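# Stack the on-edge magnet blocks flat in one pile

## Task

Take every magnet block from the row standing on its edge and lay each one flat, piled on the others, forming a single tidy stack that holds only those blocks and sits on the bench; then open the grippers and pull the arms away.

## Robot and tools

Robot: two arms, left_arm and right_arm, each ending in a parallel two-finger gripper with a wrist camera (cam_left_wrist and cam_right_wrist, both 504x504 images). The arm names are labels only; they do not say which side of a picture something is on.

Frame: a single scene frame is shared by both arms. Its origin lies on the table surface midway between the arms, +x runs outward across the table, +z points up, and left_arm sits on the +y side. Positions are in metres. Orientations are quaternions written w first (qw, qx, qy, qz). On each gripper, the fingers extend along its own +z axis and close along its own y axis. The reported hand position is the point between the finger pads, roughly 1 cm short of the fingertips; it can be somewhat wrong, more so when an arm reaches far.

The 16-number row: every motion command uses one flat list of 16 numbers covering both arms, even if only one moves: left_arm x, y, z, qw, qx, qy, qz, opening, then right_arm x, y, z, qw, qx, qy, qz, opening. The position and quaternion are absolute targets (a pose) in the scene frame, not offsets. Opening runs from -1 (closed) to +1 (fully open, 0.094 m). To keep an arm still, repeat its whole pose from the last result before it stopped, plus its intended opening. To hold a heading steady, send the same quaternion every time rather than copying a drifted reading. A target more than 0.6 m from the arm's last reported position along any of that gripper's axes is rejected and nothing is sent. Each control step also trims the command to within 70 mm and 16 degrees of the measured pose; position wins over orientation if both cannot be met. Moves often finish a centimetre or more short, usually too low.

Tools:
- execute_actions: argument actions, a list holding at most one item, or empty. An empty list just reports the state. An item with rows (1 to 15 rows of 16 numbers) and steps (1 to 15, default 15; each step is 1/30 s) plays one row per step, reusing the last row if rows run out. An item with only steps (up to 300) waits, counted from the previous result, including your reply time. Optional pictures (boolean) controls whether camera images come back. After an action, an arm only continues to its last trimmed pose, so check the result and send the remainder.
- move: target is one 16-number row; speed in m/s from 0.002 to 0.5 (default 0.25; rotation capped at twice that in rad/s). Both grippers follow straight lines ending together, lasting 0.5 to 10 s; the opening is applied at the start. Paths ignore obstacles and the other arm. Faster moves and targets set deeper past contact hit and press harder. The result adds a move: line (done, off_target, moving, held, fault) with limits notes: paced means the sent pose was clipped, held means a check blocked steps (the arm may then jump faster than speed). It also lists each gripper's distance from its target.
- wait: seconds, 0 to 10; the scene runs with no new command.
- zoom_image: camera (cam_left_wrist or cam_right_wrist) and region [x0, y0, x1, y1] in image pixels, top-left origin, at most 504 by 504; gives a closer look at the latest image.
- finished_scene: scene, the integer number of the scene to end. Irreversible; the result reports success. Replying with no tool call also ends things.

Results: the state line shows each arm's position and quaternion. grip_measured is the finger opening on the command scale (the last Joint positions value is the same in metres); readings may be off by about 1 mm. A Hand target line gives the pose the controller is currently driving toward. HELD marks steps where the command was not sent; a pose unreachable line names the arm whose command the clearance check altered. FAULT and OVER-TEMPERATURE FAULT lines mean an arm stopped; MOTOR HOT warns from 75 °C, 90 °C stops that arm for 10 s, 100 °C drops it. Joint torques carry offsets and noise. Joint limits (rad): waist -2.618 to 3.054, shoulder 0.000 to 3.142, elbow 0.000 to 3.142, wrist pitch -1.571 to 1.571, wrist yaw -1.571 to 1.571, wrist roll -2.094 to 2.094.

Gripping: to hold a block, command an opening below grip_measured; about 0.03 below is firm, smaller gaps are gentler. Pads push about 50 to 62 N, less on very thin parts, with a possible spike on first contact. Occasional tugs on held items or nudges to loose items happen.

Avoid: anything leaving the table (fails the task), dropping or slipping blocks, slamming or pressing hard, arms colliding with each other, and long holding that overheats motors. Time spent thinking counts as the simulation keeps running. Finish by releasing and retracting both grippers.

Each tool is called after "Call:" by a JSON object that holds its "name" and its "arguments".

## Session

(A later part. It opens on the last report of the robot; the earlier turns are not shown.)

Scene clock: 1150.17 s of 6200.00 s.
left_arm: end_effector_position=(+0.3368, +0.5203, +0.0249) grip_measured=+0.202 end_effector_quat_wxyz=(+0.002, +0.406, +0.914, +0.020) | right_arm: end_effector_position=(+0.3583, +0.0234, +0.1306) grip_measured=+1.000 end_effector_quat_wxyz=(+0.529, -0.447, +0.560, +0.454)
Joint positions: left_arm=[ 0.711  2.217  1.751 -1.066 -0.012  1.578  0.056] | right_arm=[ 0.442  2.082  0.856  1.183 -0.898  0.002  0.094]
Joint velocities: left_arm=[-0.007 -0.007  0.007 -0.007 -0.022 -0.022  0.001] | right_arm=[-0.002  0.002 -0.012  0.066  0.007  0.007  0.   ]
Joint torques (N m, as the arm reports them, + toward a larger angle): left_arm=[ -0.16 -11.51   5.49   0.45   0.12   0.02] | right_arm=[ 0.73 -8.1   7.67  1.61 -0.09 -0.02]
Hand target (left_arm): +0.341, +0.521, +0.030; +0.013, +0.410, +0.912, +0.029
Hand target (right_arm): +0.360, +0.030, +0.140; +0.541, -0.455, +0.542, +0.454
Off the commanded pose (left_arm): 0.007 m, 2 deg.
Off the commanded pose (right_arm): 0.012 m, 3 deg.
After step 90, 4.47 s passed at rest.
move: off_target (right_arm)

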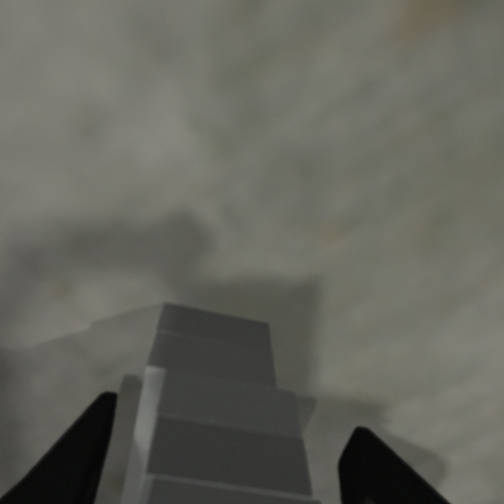

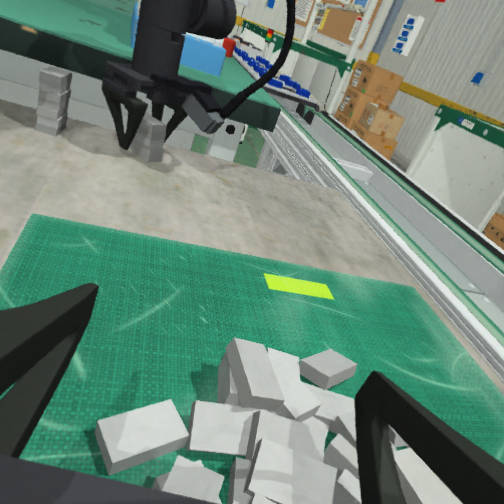

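Call:
{"name": "move", "arguments": {"target": [0.3415,0.5205,0.026,0.0134,0.410,0.912,0.029,0.2,0.36,0.03,0.14,0.542,-0.455,0.542,0.455,1], "speed": 0.02}}

Scene clock: 1154.40 s of 6200.00 s.
left_arm: end_effector_position=(+0.3370, +0.5206, +0.0223) grip_measured=+0.202 end_effector_quat_wxyz=(+0.003, +0.406, +0.913, +0.022) | right_arm: end_effector_position=(+0.3583, +0.0234, +0.1306) grip_measured=+1.000 end_effector_quat_wxyz=(+0.529, -0.447, +0.560, +0.454)
Joint positions: left_arm=[ 0.711  2.217  1.741 -1.052 -0.012  1.578  0.056] | right_arm=[ 0.442  2.082  0.856  1.183 -0.898  0.002  0.094]
Joint velocities: left_arm=[-0.017 -0.007 -0.012 -0.066  0.066 -0.037 -0.   ] | right_arm=[-0.002  0.002  0.012 -0.007  0.066 -0.022  0.   ]
Joint torques (N m, as the arm reports them, + toward a larger angle): left_arm=[ -0.18 -11.29   5.62   0.43   0.12   0.01] | right_arm=[ 0.71 -7.95  7.77  1.57 -0.07 -0.04]
Hand target (left_arm): +0.342, +0.521, +0.026; +0.013, +0.410, +0.912, +0.029
Hand target (right_arm): +0.360, +0.030, +0.140; +0.541, -0.455, +0.542, +0.454
Off the commanded pose (left_arm): 0.006 m, 1 deg.
Off the commanded pose (right_arm): 0.012 m, 3 deg.
move: off_target (right_arm)

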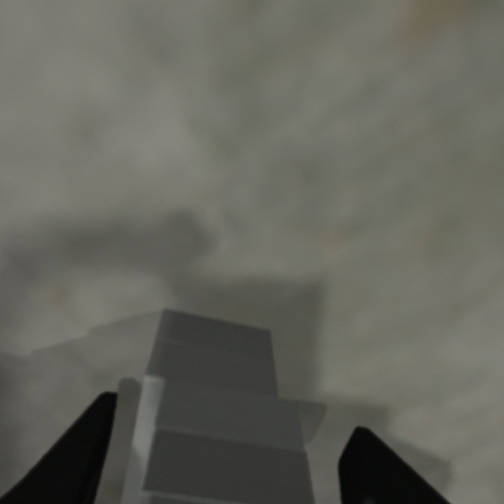

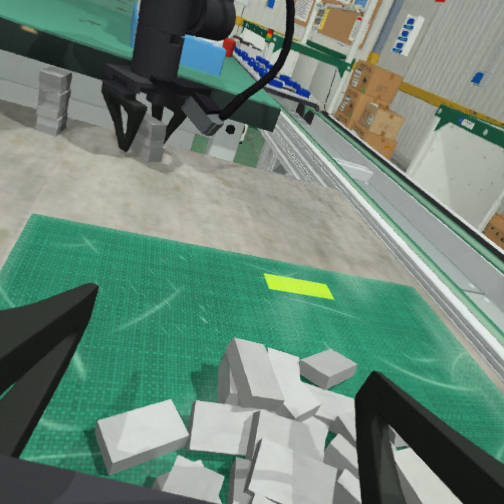

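Now ramp close slowly.

Call:
{"name": "execute_actions", "arguments": {"actions": [{"rows":[[0.3415,0.5205,0.026,0.0134,0.410,0.912,0.029,0.15,0.36,0.03,0.14,0.542,-0.455,0.542,0.455,1],[0.3415,0.5205,0.026,0.0134,0.410,0.912,0.029,0.10,0.36,0.03,0.14,0.542,-0.455,0.542,0.455,1],[0.3415,0.5205,0.026,0.0134,0.410,0.912,0.029,0.05,0.36,0.03,0.14,0.542,-0.455,0.542,0.455,1],[0.3415,0.5205,0.026,0.0134,0.410,0.912,0.029,0.0,0.36,0.03,0.14,0.542,-0.455,0.542,0.455,1],[0.3415,0.5205,0.026,0.0134,0.410,0.912,0.029,-0.04,0.36,0.03,0.14,0.542,-0.455,0.542,0.455,1],[0.3415,0.5205,0.026,0.0134,0.410,0.912,0.029,-0.08,0.36,0.03,0.14,0.542,-0.455,0.542,0.455,1],[0.3415,0.5205,0.026,0.0134,0.410,0.912,0.029,-0.12,0.36,0.03,0.14,0.542,-0.455,0.542,0.455,1],[0.3415,0.5205,0.026,0.0134,0.410,0.912,0.029,-0.15,0.36,0.03,0.14,0.542,-0.455,0.542,0.455,1],[0.3415,0.5205,0.026,0.0134,0.410,0.912,0.029,-0.18,0.36,0.03,0.14,0.542,-0.455,0.542,0.455,1],[0.3415,0.5205,0.026,0.0134,0.410,0.912,0.029,-0.21,0.36,0.03,0.14,0.542,-0.455,0.542,0.455,1],[0.3415,0.5205,0.026,0.0134,0.410,0.912,0.029,-0.24,0.36,0.03,0.14,0.542,-0.455,0.542,0.455,1],[0.3415,0.5205,0.026,0.0134,0.410,0.912,0.029,-0.26,0.36,0.03,0.14,0.542,-0.455,0.542,0.455,1],[0.3415,0.5205,0.026,0.0134,0.410,0.912,0.029,-0.28,0.36,0.03,0.14,0.542,-0.455,0.542,0.455,1],[0.3415,0.5205,0.026,0.0134,0.410,0.912,0.029,-0.29,0.36,0.03,0.14,0.542,-0.455,0.542,0.455,1],[0.3415,0.5205,0.026,0.0134,0.410,0.912,0.029,-0.30,0.36,0.03,0.14,0.542,-0.455,0.542,0.455,1]],"steps":15}], "pictures": false}}

Call:
{"name": "execute_actions", "arguments": {"actions": [{"rows":[[0.3415,0.5205,0.026,0.0134,0.410,0.912,0.029,-0.31,0.36,0.03,0.14,0.542,-0.455,0.542,0.455,1],[0.3415,0.5205,0.026,0.0134,0.410,0.912,0.029,-0.32,0.36,0.03,0.14,0.542,-0.455,0.542,0.455,1],[0.3415,0.5205,0.026,0.0134,0.410,0.912,0.029,-0.33,0.36,0.03,0.14,0.542,-0.455,0.542,0.455,1],[0.3415,0.5205,0.026,0.0134,0.410,0.912,0.029,-0.34,0.36,0.03,0.14,0.542,-0.455,0.542,0.455,1],[0.3415,0.5205,0.026,0.0134,0.410,0.912,0.029,-0.35,0.36,0.03,0.14,0.542,-0.455,0.542,0.455,1],[0.3415,0.5205,0.026,0.0134,0.410,0.912,0.029,-0.36,0.36,0.03,0.14,0.542,-0.455,0.542,0.455,1],[0.3415,0.5205,0.026,0.0134,0.410,0.912,0.029,-0.37,0.36,0.03,0.14,0.542,-0.455,0.542,0.455,1],[0.3415,0.5205,0.026,0.0134,0.410,0.912,0.029,-0.38,0.36,0.03,0.14,0.542,-0.455,0.542,0.455,1],[0.3415,0.5205,0.026,0.0134,0.410,0.912,0.029,-0.39,0.36,0.03,0.14,0.542,-0.455,0.542,0.455,1],[0.3415,0.5205,0.026,0.0134,0.410,0.912,0.029,-0.40,0.36,0.03,0.14,0.542,-0.455,0.542,0.455,1],[0.3415,0.5205,0.026,0.0134,0.410,0.912,0.029,-0.41,0.36,0.03,0.14,0.542,-0.455,0.542,0.455,1],[0.3415,0.5205,0.026,0.0134,0.410,0.912,0.029,-0.42,0.36,0.03,0.14,0.542,-0.455,0.542,0.455,1],[0.3415,0.5205,0.026,0.0134,0.410,0.912,0.029,-0.43,0.36,0.03,0.14,0.542,-0.455,0.542,0.455,1],[0.3415,0.5205,0.026,0.0134,0.410,0.912,0.029,-0.44,0.36,0.03,0.14,0.542,-0.455,0.542,0.455,1],[0.3415,0.5205,0.026,0.0134,0.410,0.912,0.029,-0.44,0.36,0.03,0.14,0.542,-0.455,0.542,0.455,1]],"steps":15}]}}

Scene clock: 1178.27 s of 6200.00 s.
left_arm: end_effector_position=(+0.3405, +0.5238, +0.0225) grip_measured=-0.293 end_effector_quat_wxyz=(+0.007, +0.406, +0.913, +0.031) | right_arm: end_effector_position=(+0.3583, +0.0234, +0.1306) grip_measured=+1.000 end_effector_quat_wxyz=(+0.529, -0.447, +0.560, +0.454)
Joint positions: left_arm=[ 0.711  2.217  1.741 -1.033 -0.012  1.578  0.033] | right_arm=[ 0.442  2.082  0.856  1.183 -0.898  0.002  0.094]
Joint velocities: left_arm=[-0.022 -0.022  0.007  0.007  0.037  0.007 -0.008] | right_arm=[ 0.007 -0.017 -0.007  0.037 -0.051 -0.066  0.   ]
Joint torques (N m, as the arm reports them, + toward a larger angle): left_arm=[ -0.2  -11.35   5.55   0.24   0.12   0.05] | right_arm=[ 0.72 -7.98  7.66  1.6  -0.08 -0.02]
Hand target (left_arm): +0.342, +0.521, +0.026; +0.013, +0.410, +0.912, +0.029
Hand target (right_arm): +0.360, +0.030, +0.140; +0.541, -0.455, +0.542, +0.454
Off the commanded pose (left_arm): 0.005 m, 1 deg.
Off the commanded pose (right_arm): 0.012 m, 3 deg.
Steps of this call (steps 1 to 90: nothing new was sent; then 20.37 s passed at rest; steps 91 to 105: all 15 steps of this action). Readings (end_effector_position):
91: left_arm (+0.3372, +0.5208, +0.0223) | right_arm (+0.3583, +0.0234, +0.1306)
92: left_arm (+0.3372, +0.5208, +0.0223) | right_arm (+0.3583, +0.0234, +0.1306)
94: left_arm (+0.3372, +0.5208, +0.0223) | right_arm (+0.3583, +0.0234, +0.1306)
98: left_arm (+0.3384, +0.5218, +0.0224) | right_arm (+0.3583, +0.0234, +0.1306)
105: the state above

Scene clock: 1178.77 s of 6200.00 s.
left_arm: end_effector_position=(+0.3416, +0.5247, +0.0226) grip_measured=-0.436 end_effector_quat_wxyz=(+0.008, +0.406, +0.913, +0.033) | right_arm: end_effector_position=(+0.3583, +0.0234, +0.1306) grip_measured=+1.000 end_effector_quat_wxyz=(+0.529, -0.447, +0.560, +0.454)
Joint positions: left_arm=[ 0.711  2.217  1.741 -1.027 -0.012  1.579  0.026] | right_arm=[ 0.442  2.082  0.856  1.183 -0.898  0.002  0.094]
Joint velocities: left_arm=[-0.012 -0.002  0.002 -0.022 -0.022 -0.037 -0.002] | right_arm=[ 0.002  0.012  0.002  0.007 -0.037  0.022  0.   ]
Joint torques (N m, as the arm reports them, + toward a larger angle): left_arm=[ -0.25 -11.35   5.59   0.23   0.11   0.03] | right_arm=[ 0.78 -8.01  7.76  1.59 -0.09 -0.02]
Hand target (left_arm): +0.341, +0.521, +0.026; +0.013, +0.410, +0.912, +0.029
Hand target (right_arm): +0.360, +0.030, +0.140; +0.541, -0.455, +0.542, +0.454
Off the commanded pose (left_arm): 0.005 m, 1 deg.
Off the commanded pose (right_arm): 0.012 m, 3 deg.
Steps of this call (steps 1 to 15: all 15 steps of this action). Readings (end_effector_position):
1: left_arm (+0.3406, +0.5239, +0.0225) | right_arm (+0.3583, +0.0234, +0.1306)
2: left_arm (+0.3407, +0.5239, +0.0225) | right_arm (+0.3583, +0.0234, +0.1306)
4: left_arm (+0.3409, +0.5241, +0.0226) | right_arm (+0.3583, +0.0234, +0.1306)
8: left_arm (+0.3414, +0.5246, +0.0226) | right_arm (+0.3583, +0.0234, +0.1306)
15: the state above

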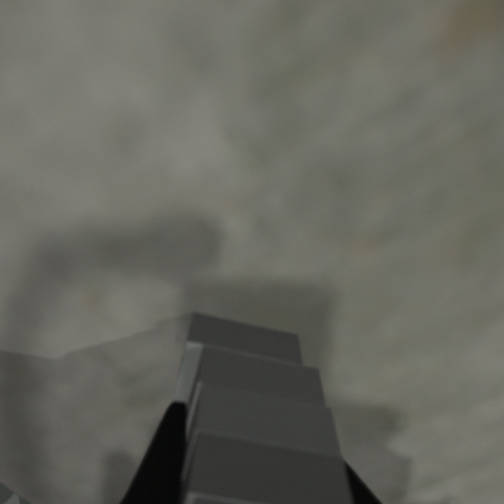

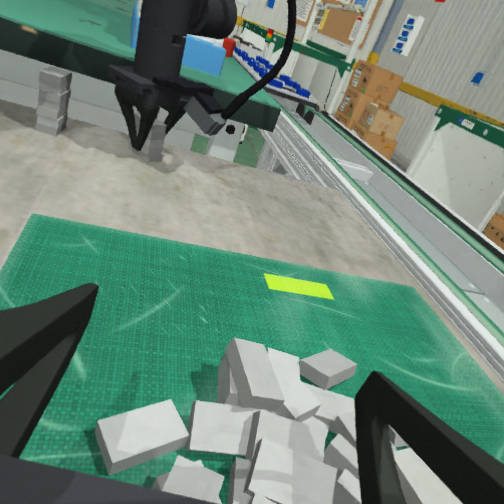

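Call:
{"name": "execute_actions", "arguments": {"actions": [{"rows":[[0.3445,0.5235,0.026,0.0134,0.410,0.912,0.029,-0.445,0.36,0.03,0.14,0.542,-0.455,0.542,0.455,1],[0.3445,0.5235,0.026,0.0134,0.410,0.912,0.029,-0.45,0.36,0.03,0.14,0.542,-0.455,0.542,0.455,1],[0.3445,0.5235,0.026,0.0134,0.410,0.912,0.029,-0.455,0.36,0.03,0.14,0.542,-0.455,0.542,0.455,1],[0.3445,0.5235,0.026,0.0134,0.410,0.912,0.029,-0.46,0.36,0.03,0.14,0.542,-0.455,0.542,0.455,1],[0.3445,0.5235,0.026,0.0134,0.410,0.912,0.029,-0.465,0.36,0.03,0.14,0.542,-0.455,0.542,0.455,1],[0.3445,0.5235,0.026,0.0134,0.410,0.912,0.029,-0.47,0.36,0.03,0.14,0.542,-0.455,0.542,0.455,1],[0.3445,0.5235,0.026,0.0134,0.410,0.912,0.029,-0.475,0.36,0.03,0.14,0.542,-0.455,0.542,0.455,1],[0.3445,0.5235,0.026,0.0134,0.410,0.912,0.029,-0.48,0.36,0.03,0.14,0.542,-0.455,0.542,0.455,1],[0.3445,0.5235,0.026,0.0134,0.410,0.912,0.029,-0.485,0.36,0.03,0.14,0.542,-0.455,0.542,0.455,1],[0.3445,0.5235,0.026,0.0134,0.410,0.912,0.029,-0.49,0.36,0.03,0.14,0.542,-0.455,0.542,0.455,1],[0.3445,0.5235,0.026,0.0134,0.410,0.912,0.029,-0.495,0.36,0.03,0.14,0.542,-0.455,0.542,0.455,1]],"steps":15}]}}

Scene clock: 1188.30 s of 6200.00 s.
left_arm: end_effector_position=(+0.3416, +0.5248, +0.0226) grip_measured=-0.470 end_effector_quat_wxyz=(+0.008, +0.406, +0.913, +0.034) | right_arm: end_effector_position=(+0.3583, +0.0234, +0.1306) grip_measured=+1.000 end_effector_quat_wxyz=(+0.529, -0.447, +0.560, +0.454)
Joint positions: left_arm=[ 0.711  2.217  1.741 -1.027 -0.012  1.579  0.025] | right_arm=[ 0.442  2.082  0.856  1.183 -0.898  0.002  0.094]
Joint velocities: left_arm=[-0.012 -0.007 -0.022 -0.007  0.066  0.007 -0.001] | right_arm=[-0.007  0.002 -0.007 -0.066  0.022 -0.081  0.   ]
Joint torques (N m, as the arm reports them, + toward a larger angle): left_arm=[ -0.18 -10.02   7.84   0.15   0.13   0.03] | right_arm=[ 0.73 -8.01  7.75  1.59 -0.09 -0.04]
Hand target (left_arm): +0.344, +0.524, +0.026; +0.013, +0.410, +0.912, +0.029
Hand target (right_arm): +0.360, +0.030, +0.140; +0.541, -0.455, +0.542, +0.454
Off the commanded pose (left_arm): 0.005 m, 1 deg.
Off the commanded pose (right_arm): 0.012 m, 3 deg.
Steps of this call (steps 1 to 90: nothing new was sent; then 6.03 s passed at rest; steps 91 to 105: all 15 steps of this action). Readings (end_effector_position):
91: left_arm (+0.3416, +0.5248, +0.0226) | right_arm (+0.3583, +0.0234, +0.1306)
92: left_arm (+0.3416, +0.5248, +0.0226) | right_arm (+0.3583, +0.0234, +0.1306)
94: left_arm (+0.3416, +0.5248, +0.0226) | right_arm (+0.3583, +0.0234, +0.1306)
98: left_arm (+0.3416, +0.5248, +0.0226) | right_arm (+0.3583, +0.0234, +0.1306)
105: the state above

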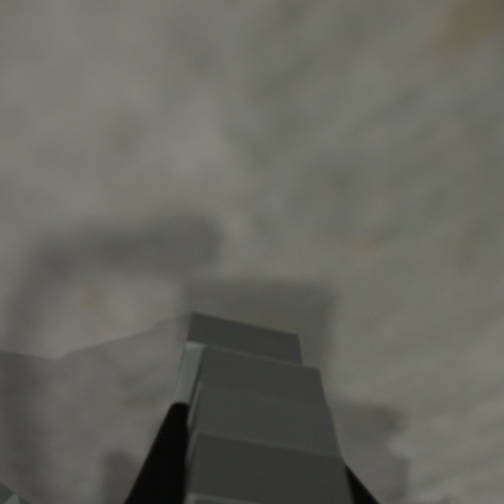

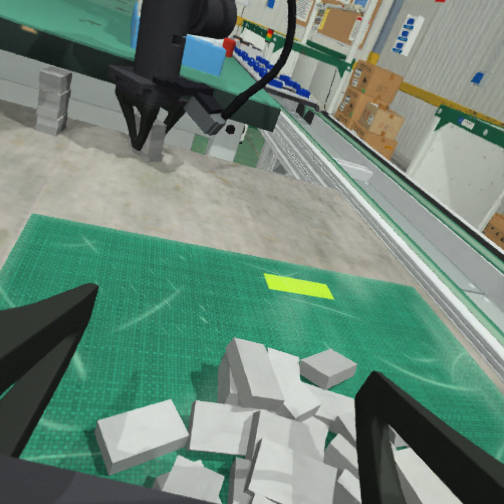

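Call:
{"name": "zoom_image", "arguments": {"camera": "cam_left_wrist", "region": [150,290,400,504]}}

Call:
{"name": "zoom_image", "arguments": {"camera": "cam_right_wrist", "region": [100,70,200,170]}}

Region (150, 290, 400, 504) of cam_left_wrist's 504x504 image, scaled by 2.016, with more detail than that image has; it fills the top 431 rows of this view, and the rest is white.

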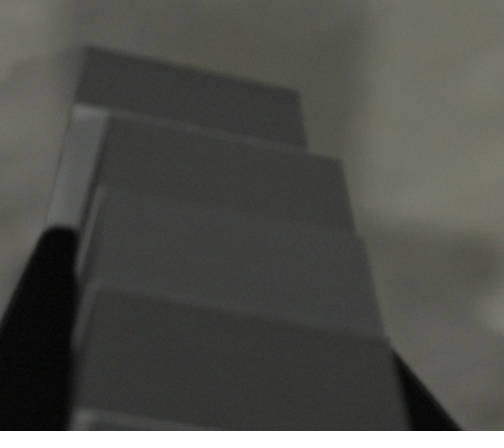

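Region (100, 70, 200, 170) of cam_right_wrist's 504x504 image, scaled by 5.040, with more detail than that image has.

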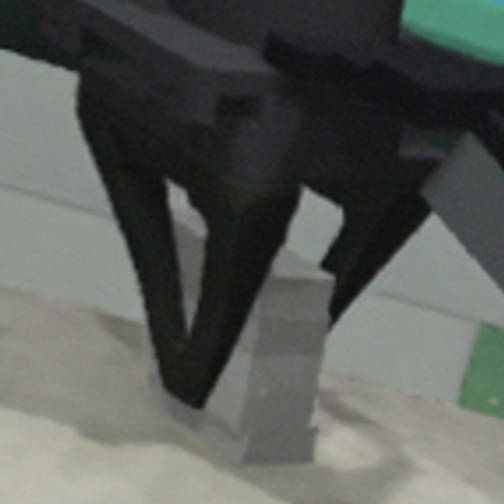

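Call:
{"name": "execute_actions", "arguments": {"actions": [{"rows":[[0.3445,0.5235,0.026,0.0134,0.410,0.912,0.029,-0.46,0.36,0.03,0.14,0.542,-0.455,0.542,0.455,1],[0.3445,0.5235,0.026,0.0134,0.410,0.912,0.029,-0.44,0.36,0.03,0.14,0.542,-0.455,0.542,0.455,1],[0.3445,0.5235,0.026,0.0134,0.410,0.912,0.029,-0.41,0.36,0.03,0.14,0.542,-0.455,0.542,0.455,1],[0.3445,0.5235,0.026,0.0134,0.410,0.912,0.029,-0.37,0.36,0.03,0.14,0.542,-0.455,0.542,0.455,1],[0.3445,0.5235,0.026,0.0134,0.410,0.912,0.029,-0.32,0.36,0.03,0.14,0.542,-0.455,0.542,0.455,1],[0.3445,0.5235,0.026,0.0134,0.410,0.912,0.029,-0.26,0.36,0.03,0.14,0.542,-0.455,0.542,0.455,1],[0.3445,0.5235,0.026,0.0134,0.410,0.912,0.029,-0.20,0.36,0.03,0.14,0.542,-0.455,0.542,0.455,1],[0.3445,0.5235,0.026,0.0134,0.410,0.912,0.029,-0.14,0.36,0.03,0.14,0.542,-0.455,0.542,0.455,1],[0.3445,0.5235,0.026,0.0134,0.410,0.912,0.029,-0.08,0.36,0.03,0.14,0.542,-0.455,0.542,0.455,1],[0.3445,0.5235,0.026,0.0134,0.410,0.912,0.029,-0.02,0.36,0.03,0.14,0.542,-0.455,0.542,0.455,1],[0.3445,0.5235,0.026,0.0134,0.410,0.912,0.029,0.04,0.36,0.03,0.14,0.542,-0.455,0.542,0.455,1],[0.3445,0.5235,0.026,0.0134,0.410,0.912,0.029,0.10,0.36,0.03,0.14,0.542,-0.455,0.542,0.455,1]],"steps":15}], "pictures": false}}

Call:
{"name": "move", "arguments": {"target": [0.3445,0.5235,0.019,0.0134,0.410,0.912,0.029,0.10,0.36,0.03,0.14,0.542,-0.455,0.542,0.455,1], "speed": 0.015}}

Scene clock: 1221.70 s of 6200.00 s.
left_arm: end_effector_position=(+0.3372, +0.5207, +0.0187) grip_measured=+0.097 end_effector_quat_wxyz=(+0.002, +0.407, +0.913, +0.020) | right_arm: end_effector_position=(+0.3583, +0.0234, +0.1306) grip_measured=+1.000 end_effector_quat_wxyz=(+0.529, -0.447, +0.560, +0.454)
Joint positions: left_arm=[ 0.711  2.225  1.741 -1.047 -0.012  1.579  0.052] | right_arm=[ 0.442  2.082  0.856  1.183 -0.898  0.002  0.094]
Joint velocities: left_arm=[-0.007  0.012 -0.002  0.022 -0.037 -0.022  0.001] | right_arm=[-0.027 -0.007  0.007 -0.095 -0.066 -0.022  0.   ]
Joint torques (N m, as the arm reports them, + toward a larger angle): left_arm=[ -0.15 -10.9    7.94   0.28   0.12   0.01] | right_arm=[ 0.73 -8.05  7.7   1.6  -0.08 -0.01]
Hand target (left_arm): +0.344, +0.523, +0.026; +0.013, +0.410, +0.912, +0.029
Hand target (right_arm): +0.360, +0.030, +0.140; +0.541, -0.455, +0.542, +0.454
Off the commanded pose (left_arm): 0.011 m, 2 deg.
Off the commanded pose (right_arm): 0.012 m, 3 deg.
Steps of this call (steps 1 to 90: nothing new was sent; then 29.90 s passed at rest; steps 91 to 105: all 15 steps of this action). Readings (end_effector_position):
91: left_arm (+0.3416, +0.5248, +0.0226) | right_arm (+0.3583, +0.0234, +0.1306)
92: left_arm (+0.3416, +0.5248, +0.0226) | right_arm (+0.3583, +0.0234, +0.1306)
94: left_arm (+0.3412, +0.5244, +0.0226) | right_arm (+0.3583, +0.0234, +0.1306)
98: left_arm (+0.3391, +0.5224, +0.0213) | right_arm (+0.3583, +0.0234, +0.1306)
105: the state above

Scene clock: 1223.73 s of 6200.00 s.
left_arm: end_effector_position=(+0.3389, +0.5223, +0.0185) grip_measured=+0.098 end_effector_quat_wxyz=(+0.004, +0.407, +0.913, +0.024) | right_arm: end_effector_position=(+0.3583, +0.0234, +0.1306) grip_measured=+1.000 end_effector_quat_wxyz=(+0.529, -0.447, +0.560, +0.454)
Joint positions: left_arm=[ 0.711  2.226  1.741 -1.038 -0.012  1.579  0.052] | right_arm=[ 0.442  2.082  0.856  1.183 -0.898  0.002  0.094]
Joint velocities: left_arm=[-0.012 -0.002  0.007  0.022 -0.037 -0.081 -0.   ] | right_arm=[ 0.007  0.002  0.002  0.007 -0.022  0.022  0.   ]
Joint torques (N m, as the arm reports them, + toward a larger angle): left_arm=[ -0.09 -10.27   6.41   0.45   0.13   0.01] | right_arm=[ 0.72 -8.11  7.76  1.6  -0.07 -0.03]
Hand target (left_arm): +0.344, +0.523, +0.019; +0.013, +0.410, +0.912, +0.029
Hand target (right_arm): +0.360, +0.030, +0.140; +0.541, -0.455, +0.542, +0.454
Off the commanded pose (left_arm): 0.006 m, 1 deg.
Off the commanded pose (right_arm): 0.012 m, 3 deg.
move: off_target (right_arm)

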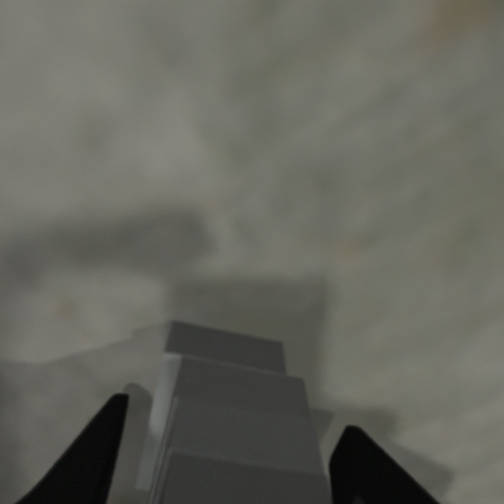

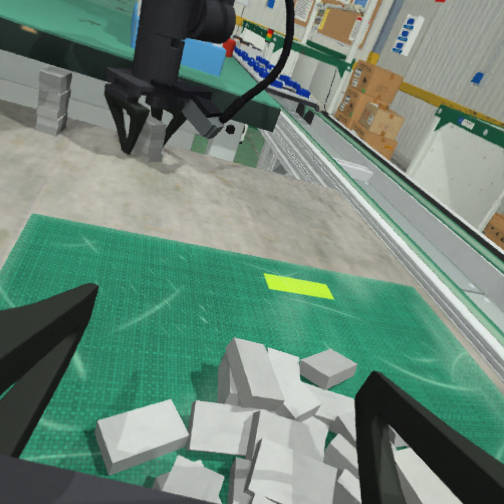

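Call:
{"name": "move", "arguments": {"target": [0.3450,0.5240,0.015,0.0134,0.410,0.912,0.029,0.10,0.36,0.03,0.14,0.542,-0.455,0.542,0.455,1], "speed": 0.015}}

Scene clock: 1232.03 s of 6200.00 s.
left_arm: end_effector_position=(+0.3397, +0.5230, +0.0133) grip_measured=+0.098 end_effector_quat_wxyz=(+0.003, +0.407, +0.913, +0.023) | right_arm: end_effector_position=(+0.3583, +0.0234, +0.1306) grip_measured=+1.000 end_effector_quat_wxyz=(+0.529, -0.447, +0.560, +0.454)
Joint positions: left_arm=[ 0.711  2.239  1.741 -1.028 -0.012  1.579  0.052] | right_arm=[ 0.442  2.082  0.856  1.183 -0.898  0.002  0.094]
Joint velocities: left_arm=[ 0.012 -0.022 -0.012  0.007 -0.037 -0.066 -0.   ] | right_arm=[-0.017  0.002  0.002 -0.022 -0.051  0.022  0.   ]
Joint torques (N m, as the arm reports them, + toward a larger angle): left_arm=[ -0.18 -10.77   6.01   0.45   0.1    0.03] | right_arm=[ 0.83 -8.04  7.68  1.6  -0.06 -0.04]
Hand target (left_arm): +0.345, +0.524, +0.015; +0.013, +0.410, +0.912, +0.029
Hand target (right_arm): +0.360, +0.030, +0.140; +0.541, -0.455, +0.542, +0.454
Off the commanded pose (left_arm): 0.006 m, 1 deg.
Off the commanded pose (right_arm): 0.012 m, 3 deg.
After step 90, 3.50 s passed at rest.
move: off_target (right_arm)

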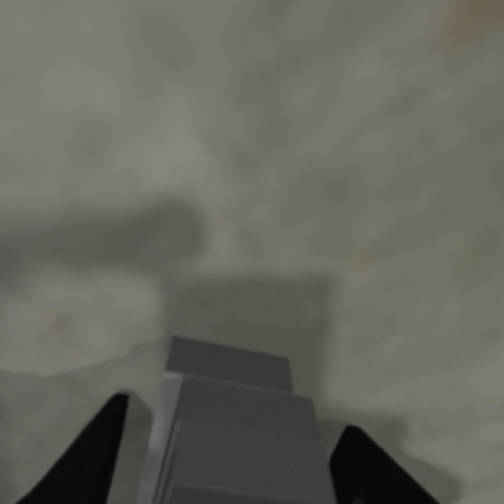

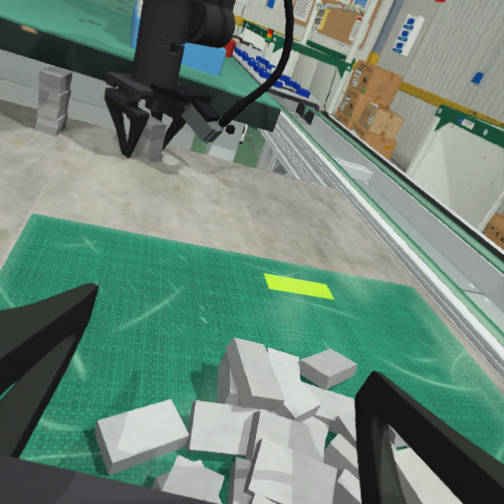

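Call:
{"name": "zoom_image", "arguments": {"camera": "cam_right_wrist", "region": [90,60,200,170]}}

Region (90, 60, 200, 170) of cam_right_wrist's 504x504 image, scaled by 4.582, with more detail than that image has.

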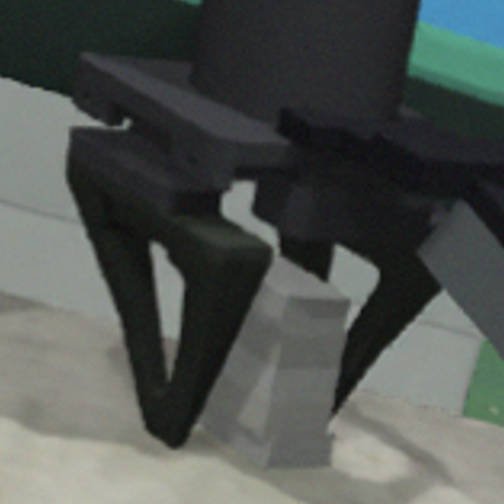

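Call:
{"name": "execute_actions", "arguments": {"actions": [{"rows":[[0.3450,0.5240,0.015,0.0134,0.410,0.912,0.029,0.06,0.36,0.03,0.14,0.542,-0.455,0.542,0.455,1],[0.3450,0.5240,0.015,0.0134,0.410,0.912,0.029,0.02,0.36,0.03,0.14,0.542,-0.455,0.542,0.455,1],[0.3450,0.5240,0.015,0.0134,0.410,0.912,0.029,-0.02,0.36,0.03,0.14,0.542,-0.455,0.542,0.455,1],[0.3450,0.5240,0.015,0.0134,0.410,0.912,0.029,-0.06,0.36,0.03,0.14,0.542,-0.455,0.542,0.455,1],[0.3450,0.5240,0.015,0.0134,0.410,0.912,0.029,-0.09,0.36,0.03,0.14,0.542,-0.455,0.542,0.455,1],[0.3450,0.5240,0.015,0.0134,0.410,0.912,0.029,-0.12,0.36,0.03,0.14,0.542,-0.455,0.542,0.455,1],[0.3450,0.5240,0.015,0.0134,0.410,0.912,0.029,-0.15,0.36,0.03,0.14,0.542,-0.455,0.542,0.455,1],[0.3450,0.5240,0.015,0.0134,0.410,0.912,0.029,-0.18,0.36,0.03,0.14,0.542,-0.455,0.542,0.455,1],[0.3450,0.5240,0.015,0.0134,0.410,0.912,0.029,-0.20,0.36,0.03,0.14,0.542,-0.455,0.542,0.455,1],[0.3450,0.5240,0.015,0.0134,0.410,0.912,0.029,-0.22,0.36,0.03,0.14,0.542,-0.455,0.542,0.455,1],[0.3450,0.5240,0.015,0.0134,0.410,0.912,0.029,-0.24,0.36,0.03,0.14,0.542,-0.455,0.542,0.455,1],[0.3450,0.5240,0.015,0.0134,0.410,0.912,0.029,-0.255,0.36,0.03,0.14,0.542,-0.455,0.542,0.455,1],[0.3450,0.5240,0.015,0.0134,0.410,0.912,0.029,-0.27,0.36,0.03,0.14,0.542,-0.455,0.542,0.455,1],[0.3450,0.5240,0.015,0.0134,0.410,0.912,0.029,-0.28,0.36,0.03,0.14,0.542,-0.455,0.542,0.455,1],[0.3450,0.5240,0.015,0.0134,0.410,0.912,0.029,-0.29,0.36,0.03,0.14,0.542,-0.455,0.542,0.455,1]],"steps":15}], "pictures": false}}

Call:
{"name": "execute_actions", "arguments": {"actions": [{"rows":[[0.3450,0.5240,0.015,0.0134,0.410,0.912,0.029,-0.30,0.36,0.03,0.14,0.542,-0.455,0.542,0.455,1],[0.3450,0.5240,0.015,0.0134,0.410,0.912,0.029,-0.31,0.36,0.03,0.14,0.542,-0.455,0.542,0.455,1],[0.3450,0.5240,0.015,0.0134,0.410,0.912,0.029,-0.32,0.36,0.03,0.14,0.542,-0.455,0.542,0.455,1],[0.3450,0.5240,0.015,0.0134,0.410,0.912,0.029,-0.33,0.36,0.03,0.14,0.542,-0.455,0.542,0.455,1],[0.3450,0.5240,0.015,0.0134,0.410,0.912,0.029,-0.34,0.36,0.03,0.14,0.542,-0.455,0.542,0.455,1],[0.3450,0.5240,0.015,0.0134,0.410,0.912,0.029,-0.35,0.36,0.03,0.14,0.542,-0.455,0.542,0.455,1],[0.3450,0.5240,0.015,0.0134,0.410,0.912,0.029,-0.36,0.36,0.03,0.14,0.542,-0.455,0.542,0.455,1],[0.3450,0.5240,0.015,0.0134,0.410,0.912,0.029,-0.37,0.36,0.03,0.14,0.542,-0.455,0.542,0.455,1],[0.3450,0.5240,0.015,0.0134,0.410,0.912,0.029,-0.38,0.36,0.03,0.14,0.542,-0.455,0.542,0.455,1],[0.3450,0.5240,0.015,0.0134,0.410,0.912,0.029,-0.39,0.36,0.03,0.14,0.542,-0.455,0.542,0.455,1],[0.3450,0.5240,0.015,0.0134,0.410,0.912,0.029,-0.40,0.36,0.03,0.14,0.542,-0.455,0.542,0.455,1],[0.3450,0.5240,0.015,0.0134,0.410,0.912,0.029,-0.41,0.36,0.03,0.14,0.542,-0.455,0.542,0.455,1],[0.3450,0.5240,0.015,0.0134,0.410,0.912,0.029,-0.42,0.36,0.03,0.14,0.542,-0.455,0.542,0.455,1],[0.3450,0.5240,0.015,0.0134,0.410,0.912,0.029,-0.43,0.36,0.03,0.14,0.542,-0.455,0.542,0.455,1],[0.3450,0.5240,0.015,0.0134,0.410,0.912,0.029,-0.44,0.36,0.03,0.14,0.542,-0.455,0.542,0.455,1]],"steps":15}], "pictures": false}}

Call:
{"name": "execute_actions", "arguments": {"actions": [{"rows":[[0.3450,0.5240,0.015,0.0134,0.410,0.912,0.029,-0.445,0.36,0.03,0.14,0.542,-0.455,0.542,0.455,1],[0.3450,0.5240,0.015,0.0134,0.410,0.912,0.029,-0.45,0.36,0.03,0.14,0.542,-0.455,0.542,0.455,1],[0.3450,0.5240,0.015,0.0134,0.410,0.912,0.029,-0.455,0.36,0.03,0.14,0.542,-0.455,0.542,0.455,1],[0.3450,0.5240,0.015,0.0134,0.410,0.912,0.029,-0.46,0.36,0.03,0.14,0.542,-0.455,0.542,0.455,1],[0.3450,0.5240,0.015,0.0134,0.410,0.912,0.029,-0.465,0.36,0.03,0.14,0.542,-0.455,0.542,0.455,1],[0.3450,0.5240,0.015,0.0134,0.410,0.912,0.029,-0.47,0.36,0.03,0.14,0.542,-0.455,0.542,0.455,1],[0.3450,0.5240,0.015,0.0134,0.410,0.912,0.029,-0.475,0.36,0.03,0.14,0.542,-0.455,0.542,0.455,1],[0.3450,0.5240,0.015,0.0134,0.410,0.912,0.029,-0.48,0.36,0.03,0.14,0.542,-0.455,0.542,0.455,1],[0.3450,0.5240,0.015,0.0134,0.410,0.912,0.029,-0.485,0.36,0.03,0.14,0.542,-0.455,0.542,0.455,1],[0.3450,0.5240,0.015,0.0134,0.410,0.912,0.029,-0.49,0.36,0.03,0.14,0.542,-0.455,0.542,0.455,1],[0.3450,0.5240,0.015,0.0134,0.410,0.912,0.029,-0.495,0.36,0.03,0.14,0.542,-0.455,0.542,0.455,1]],"steps":15}]}}

Scene clock: 1257.37 s of 6200.00 s.
left_arm: end_effector_position=(+0.3417, +0.5248, +0.0134) grip_measured=-0.284 end_effector_quat_wxyz=(+0.006, +0.407, +0.913, +0.028) | right_arm: end_effector_position=(+0.3583, +0.0234, +0.1306) grip_measured=+1.000 end_effector_quat_wxyz=(+0.529, -0.447, +0.560, +0.454)
Joint positions: left_arm=[ 0.711  2.239  1.741 -1.017 -0.012  1.579  0.034] | right_arm=[ 0.442  2.082  0.856  1.183 -0.898  0.002  0.094]
Joint velocities: left_arm=[-0.022  0.012  0.002 -0.022  0.022 -0.051 -0.009] | right_arm=[ 0.002 -0.012  0.012 -0.022 -0.007  0.007  0.   ]
Joint torques (N m, as the arm reports them, + toward a larger angle): left_arm=[ -0.21 -10.8    6.07   0.33   0.12   0.  ] | right_arm=[ 0.74 -7.96  7.7   1.6  -0.08 -0.05]
Hand target (left_arm): +0.345, +0.524, +0.015; +0.013, +0.410, +0.912, +0.029
Hand target (right_arm): +0.360, +0.030, +0.140; +0.541, -0.455, +0.542, +0.454
Off the commanded pose (left_arm): 0.004 m, 1 deg.
Off the commanded pose (right_arm): 0.012 m, 3 deg.
Steps of this call (steps 1 to 90: nothing new was sent; then 21.83 s passed at rest; steps 91 to 105: all 15 steps of this action). Readings (end_effector_position):
91: left_arm (+0.3397, +0.5230, +0.0133) | right_arm (+0.3583, +0.0234, +0.1306)
92: left_arm (+0.3398, +0.5231, +0.0133) | right_arm (+0.3583, +0.0234, +0.1306)
94: left_arm (+0.3399, +0.5232, +0.0133) | right_arm (+0.3583, +0.0234, +0.1306)
98: left_arm (+0.3400, +0.5233, +0.0133) | right_arm (+0.3583, +0.0234, +0.1306)
105: the state above

Scene clock: 1257.87 s of 6200.00 s.
left_arm: end_effector_position=(+0.3439, +0.5268, +0.0136) grip_measured=-0.433 end_effector_quat_wxyz=(+0.008, +0.407, +0.913, +0.033) | right_arm: end_effector_position=(+0.3583, +0.0234, +0.1306) grip_measured=+1.000 end_effector_quat_wxyz=(+0.529, -0.447, +0.560, +0.454)
Joint positions: left_arm=[ 0.711  2.239  1.741 -1.005 -0.012  1.58   0.027] | right_arm=[ 0.442  2.082  0.856  1.183 -0.898  0.002  0.094]
Joint velocities: left_arm=[-0.002 -0.042 -0.002 -0.022 -0.022  0.007 -0.009] | right_arm=[ 0.002 -0.002 -0.007 -0.066  0.095 -0.007  0.   ]
Joint torques (N m, as the arm reports them, + toward a larger angle): left_arm=[ -0.15 -10.77   6.07   0.24   0.13   0.02] | right_arm=[ 0.76 -8.09  7.74  1.6  -0.08 -0.01]
Hand target (left_arm): +0.345, +0.524, +0.015; +0.013, +0.410, +0.912, +0.029
Hand target (right_arm): +0.360, +0.030, +0.140; +0.541, -0.455, +0.542, +0.454
Off the commanded pose (left_arm): 0.003 m, 1 deg.
Off the commanded pose (right_arm): 0.012 m, 3 deg.
Steps of this call (steps 1 to 15: all 15 steps of this action). Readings (end_effector_position):
1: left_arm (+0.3419, +0.5250, +0.0135) | right_arm (+0.3583, +0.0234, +0.1306)
2: left_arm (+0.3420, +0.5251, +0.0135) | right_arm (+0.3583, +0.0234, +0.1306)
4: left_arm (+0.3424, +0.5254, +0.0135) | right_arm (+0.3583, +0.0234, +0.1306)
8: left_arm (+0.3430, +0.5260, +0.0135) | right_arm (+0.3583, +0.0234, +0.1306)
15: the state above

Scene clock: 1258.37 s of 6200.00 s.
left_arm: end_effector_position=(+0.3440, +0.5270, +0.0136) grip_measured=-0.470 end_effector_quat_wxyz=(+0.008, +0.407, +0.913, +0.034) | right_arm: end_effector_position=(+0.3583, +0.0234, +0.1306) grip_measured=+1.000 end_effector_quat_wxyz=(+0.529, -0.447, +0.560, +0.454)
Joint positions: left_arm=[ 0.711  2.239  1.741 -1.004 -0.012  1.58   0.025] | right_arm=[ 0.442  2.082  0.856  1.183 -0.898  0.002  0.094]
Joint velocities: left_arm=[ 0.002 -0.022  0.022  0.022 -0.022 -0.007 -0.001] | right_arm=[ 0.017 -0.012 -0.002 -0.007  0.037  0.081  0.   ]
Joint torques (N m, as the arm reports them, + toward a larger angle): left_arm=[ -0.16 -10.74   6.01   0.26   0.11   0.  ] | right_arm=[ 0.75 -8.01  7.77  1.58 -0.07 -0.02]
Hand target (left_arm): +0.345, +0.524, +0.015; +0.013, +0.410, +0.912, +0.029
Hand target (right_arm): +0.360, +0.030, +0.140; +0.541, -0.455, +0.542, +0.454
Off the commanded pose (left_arm): 0.003 m, 1 deg.
Off the commanded pose (right_arm): 0.012 m, 3 deg.
Steps of this call (steps 1 to 15: all 15 steps of this action). Readings (end_effector_position):
1: left_arm (+0.3440, +0.5269, +0.0136) | right_arm (+0.3583, +0.0234, +0.1306)
2: left_arm (+0.3440, +0.5270, +0.0136) | right_arm (+0.3583, +0.0234, +0.1306)
4: left_arm (+0.3440, +0.5270, +0.0136) | right_arm (+0.3583, +0.0234, +0.1306)
8: left_arm (+0.3440, +0.5270, +0.0136) | right_arm (+0.3583, +0.0234, +0.1306)
15: the state above

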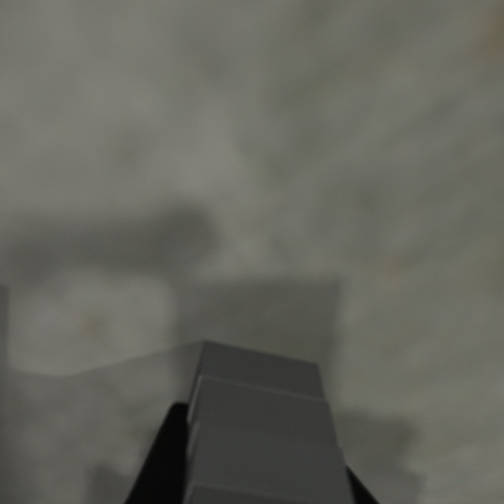

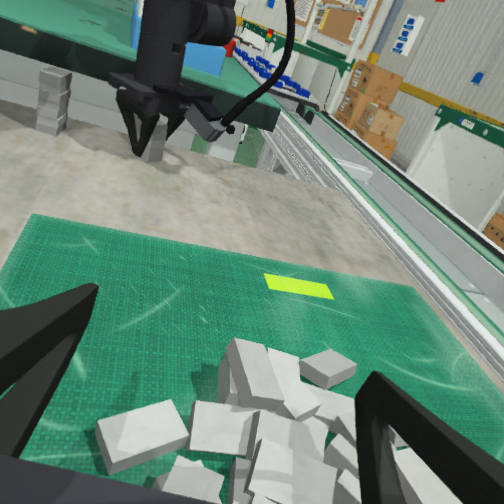

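Call:
{"name": "execute_actions", "arguments": {"actions": [{"rows":[[0.3450,0.5240,0.017,0.0134,0.410,0.912,0.029,-0.47,0.36,0.03,0.14,0.542,-0.455,0.542,0.455,1],[0.3450,0.5240,0.017,0.0134,0.410,0.912,0.029,-0.455,0.36,0.03,0.14,0.542,-0.455,0.542,0.455,1],[0.3450,0.5240,0.017,0.0134,0.410,0.912,0.029,-0.44,0.36,0.03,0.14,0.542,-0.455,0.542,0.455,1],[0.3450,0.5240,0.017,0.0134,0.410,0.912,0.029,-0.42,0.36,0.03,0.14,0.542,-0.455,0.542,0.455,1],[0.3450,0.5240,0.017,0.0134,0.410,0.912,0.029,-0.39,0.36,0.03,0.14,0.542,-0.455,0.542,0.455,1],[0.3450,0.5240,0.017,0.0134,0.410,0.912,0.029,-0.35,0.36,0.03,0.14,0.542,-0.455,0.542,0.455,1],[0.3450,0.5240,0.017,0.0134,0.410,0.912,0.029,-0.31,0.36,0.03,0.14,0.542,-0.455,0.542,0.455,1],[0.3450,0.5240,0.017,0.0134,0.410,0.912,0.029,-0.26,0.36,0.03,0.14,0.542,-0.455,0.542,0.455,1],[0.3450,0.5240,0.017,0.0134,0.410,0.912,0.029,-0.21,0.36,0.03,0.14,0.542,-0.455,0.542,0.455,1],[0.3450,0.5240,0.017,0.0134,0.410,0.912,0.029,-0.15,0.36,0.03,0.14,0.542,-0.455,0.542,0.455,1],[0.3450,0.5240,0.017,0.0134,0.410,0.912,0.029,-0.09,0.36,0.03,0.14,0.542,-0.455,0.542,0.455,1],[0.3450,0.5240,0.017,0.0134,0.410,0.912,0.029,-0.03,0.36,0.03,0.14,0.542,-0.455,0.542,0.455,1],[0.3450,0.5240,0.017,0.0134,0.410,0.912,0.029,0.04,0.36,0.03,0.14,0.542,-0.455,0.542,0.455,1],[0.3450,0.5240,0.017,0.0134,0.410,0.912,0.029,0.12,0.36,0.03,0.14,0.542,-0.455,0.542,0.455,1],[0.3450,0.5240,0.017,0.0134,0.410,0.912,0.029,0.20,0.36,0.03,0.14,0.542,-0.455,0.542,0.455,1]],"steps":15}]}}

Scene clock: 1274.40 s of 6200.00 s.
left_arm: end_effector_position=(+0.3437, +0.5267, +0.0136) grip_measured=+0.162 end_effector_quat_wxyz=(+0.008, +0.407, +0.913, +0.033) | right_arm: end_effector_position=(+0.3583, +0.0234, +0.1306) grip_measured=+1.000 end_effector_quat_wxyz=(+0.529, -0.447, +0.560, +0.454)
Joint positions: left_arm=[ 0.711  2.239  1.741 -1.006 -0.012  1.58   0.055] | right_arm=[ 0.442  2.082  0.856  1.183 -0.898  0.002  0.094]
Joint velocities: left_arm=[-0.017  0.002 -0.002 -0.022 -0.11  -0.022  0.069] | right_arm=[-0.002 -0.017 -0.002  0.007 -0.139  0.007  0.   ]
Joint torques (N m, as the arm reports them, + toward a larger angle): left_arm=[ -0.21 -10.96   6.56   0.22   0.1    0.02] | right_arm=[ 0.77 -8.1   7.71  1.6  -0.07 -0.02]
Hand target (left_arm): +0.345, +0.524, +0.017; +0.013, +0.410, +0.912, +0.029
Hand target (right_arm): +0.360, +0.030, +0.140; +0.541, -0.455, +0.542, +0.454
Off the commanded pose (left_arm): 0.005 m, 1 deg.
Off the commanded pose (right_arm): 0.012 m, 3 deg.
Steps of this call (steps 1 to 90: nothing new was sent; then 12.53 s passed at rest; steps 91 to 105: all 15 steps of this action). Readings (end_effector_position):
91: left_arm (+0.3440, +0.5270, +0.0136) | right_arm (+0.3583, +0.0234, +0.1306)
92: left_arm (+0.3440, +0.5270, +0.0136) | right_arm (+0.3583, +0.0234, +0.1306)
94: left_arm (+0.3440, +0.5270, +0.0136) | right_arm (+0.3583, +0.0234, +0.1306)
98: left_arm (+0.3437, +0.5267, +0.0136) | right_arm (+0.3583, +0.0234, +0.1306)
105: the state above

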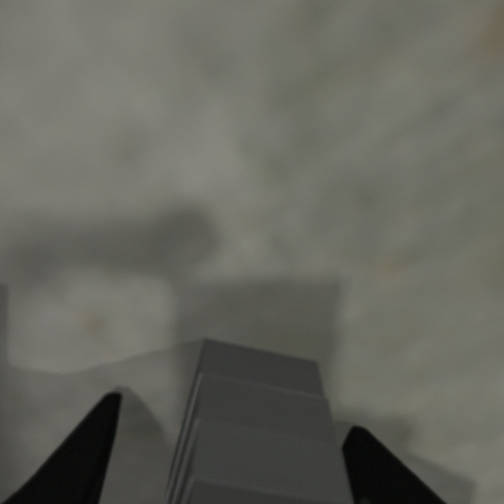

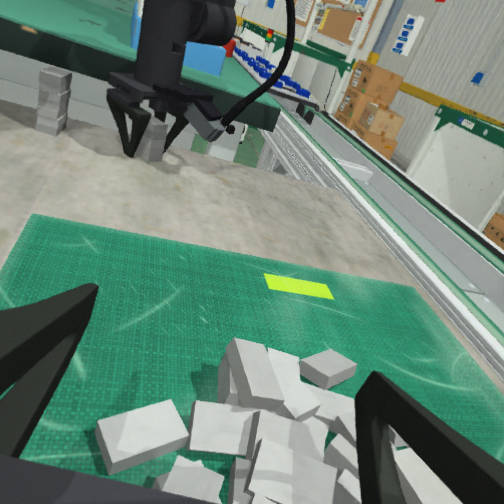

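Call:
{"name": "move", "arguments": {"target": [0.3478,0.5285,0.115,0.0134,0.410,0.912,0.029,0.4,0.36,0.03,0.14,0.542,-0.455,0.542,0.455,1], "speed": 0.05}}

Scene clock: 1282.10 s of 6200.00 s.
left_arm: end_effector_position=(+0.3446, +0.5275, +0.1043) grip_measured=+0.398 end_effector_quat_wxyz=(+0.003, +0.408, +0.913, +0.022) | right_arm: end_effector_position=(+0.3583, +0.0234, +0.1306) grip_measured=+1.000 end_effector_quat_wxyz=(+0.529, -0.447, +0.560, +0.454)
Joint positions: left_arm=[ 0.711  2.239  2.104 -1.393 -0.012  1.582  0.066] | right_arm=[ 0.442  2.082  0.856  1.183 -0.898  0.002  0.094]
Joint velocities: left_arm=[-0.002  0.002 -0.017 -0.022 -0.051 -0.037 -0.001] | right_arm=[-0.002 -0.007  0.002  0.022  0.022 -0.037  0.   ]
Joint torques (N m, as the arm reports them, + toward a larger angle): left_arm=[  0.2  -11.31   8.53   0.18   0.12   0.02] | right_arm=[ 0.73 -8.    7.68  1.6  -0.08 -0.01]
Hand target (left_arm): +0.347, +0.528, +0.115; +0.013, +0.410, +0.912, +0.029
Hand target (right_arm): +0.360, +0.030, +0.140; +0.541, -0.455, +0.542, +0.454
Off the commanded pose (left_arm): 0.011 m, 1 deg.
Off the commanded pose (right_arm): 0.012 m, 3 deg.
After step 90, 2.17 s passed at rest.
move: off_target (left_arm, right_arm)

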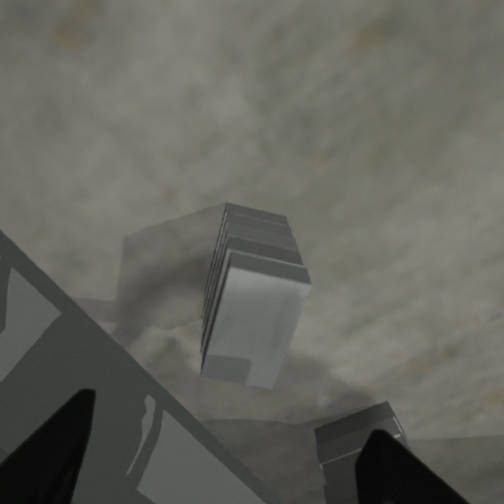

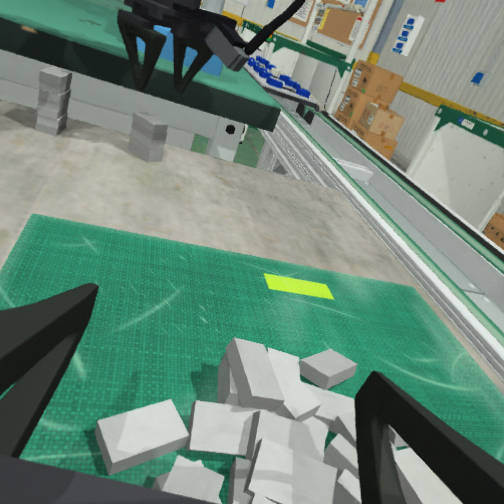

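Call:
{"name": "zoom_image", "arguments": {"camera": "cam_left_wrist", "region": [180,190,330,400]}}

Call:
{"name": "zoom_image", "arguments": {"camera": "cam_right_wrist", "region": [115,100,185,170]}}

Region (180, 190, 330, 400) of cam_left_wrist's 504x504 image, scaled by 2.400, with more detail than that image has; it fills the left 360 columns of this view, and the rest is white.

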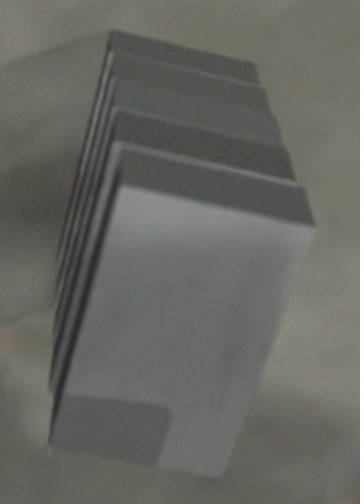

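Region (115, 100, 185, 170) of cam_right_wrist's 504x504 image, scaled by 7.200, with more detail than that image has.

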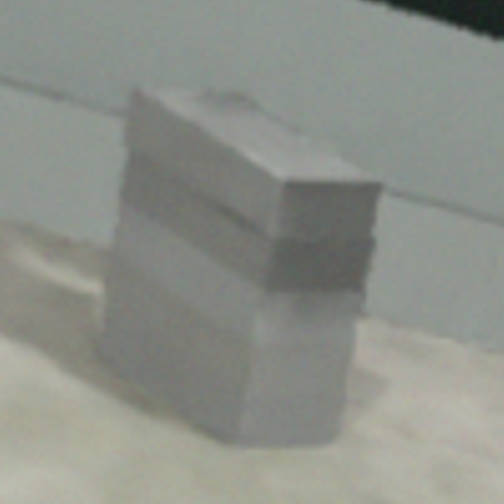

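Call:
{"name": "move", "arguments": {"target": [0.28,0.42,0.20,0.0134,0.410,0.912,0.029,0.4,0.30,-0.05,0.16,0.542,-0.455,0.542,0.455,1], "speed": 0.15}}

Scene clock: 1290.77 s of 6200.00 s.
left_arm: end_effector_position=(+0.2823, +0.4273, +0.1956) grip_measured=+0.398 end_effector_quat_wxyz=(+0.009, +0.409, +0.912, +0.029) | right_arm: end_effector_position=(+0.3025, -0.0466, +0.1477) grip_measured=+1.000 end_effector_quat_wxyz=(+0.527, -0.450, +0.555, +0.460)
Joint positions: left_arm=[ 0.615  1.779  1.806 -1.538 -0.012  1.488  0.066] | right_arm=[ 0.308  1.827  0.53   1.255 -1.047  0.     0.094]
Joint velocities: left_arm=[ 0.002 -0.007 -0.002 -0.022 -0.037 -0.007 -0.   ] | right_arm=[ 0.007 -0.007 -0.002  0.095 -0.037  0.007  0.   ]
Joint torques (N m, as the arm reports them, + toward a larger angle): left_arm=[-0.99 -8.34  5.56  0.22  0.04 -0.09] | right_arm=[-0.77 -8.85  4.25  1.49 -0.11 -0.01]
Hand target (left_arm): +0.280, +0.420, +0.201; +0.013, +0.410, +0.912, +0.029
Hand target (right_arm): +0.300, -0.050, +0.159; +0.542, -0.455, +0.542, +0.454
Off the commanded pose (left_arm): 0.009 m, 0 deg.
Off the commanded pose (right_arm): 0.013 m, 2 deg.
After step 90, 4.17 s passed at rest.
move: off_target (right_arm)

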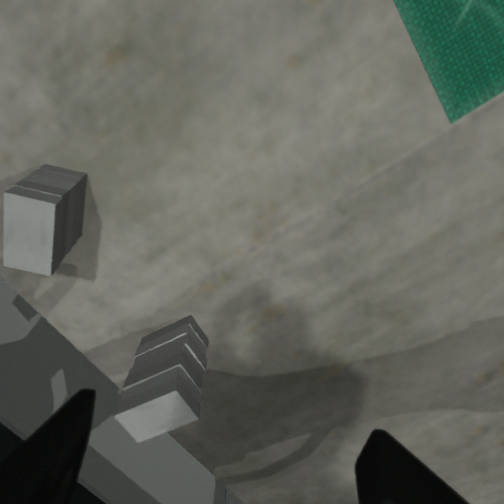

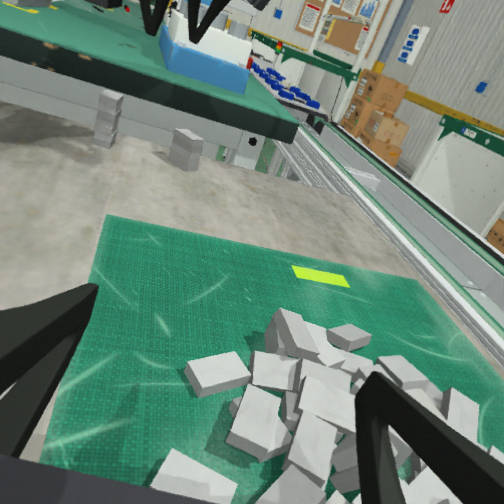

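Call:
{"name": "zoom_image", "arguments": {"camera": "cam_left_wrist", "region": [0,150,130,290]}}

Call:
{"name": "zoom_image", "arguments": {"camera": "cam_right_wrist", "region": [80,80,220,180]}}

Region (0, 150, 130, 290) of cam_left_wrist's 504x504 image, scaled by 3.600, with more detail than that image has; it fills the left 468 columns of this view, and the rest is white.

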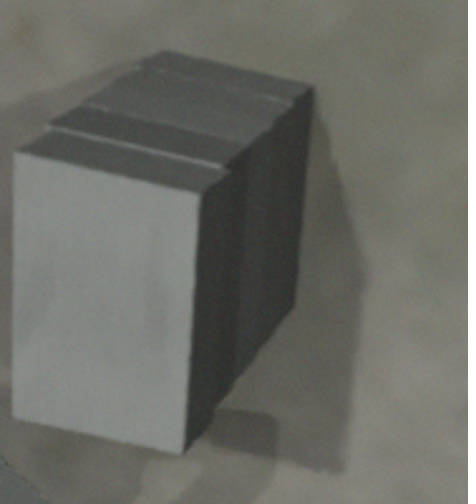

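Region (80, 80, 220, 180) of cam_right_wrist's 504x504 image, scaled by 3.600, with more detail than that image has; it fills the top 360 rows of this view, and the rest is white.

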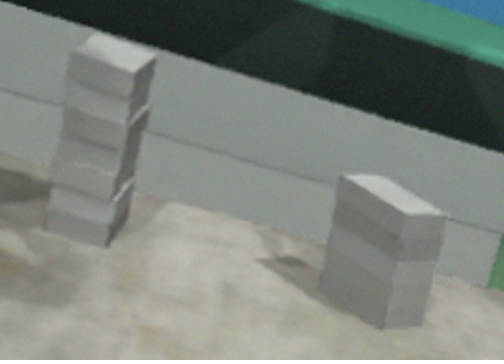

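Call:
{"name": "finished_scene", "arguments": {"scene": 2}}

The scene is finished: the task was done.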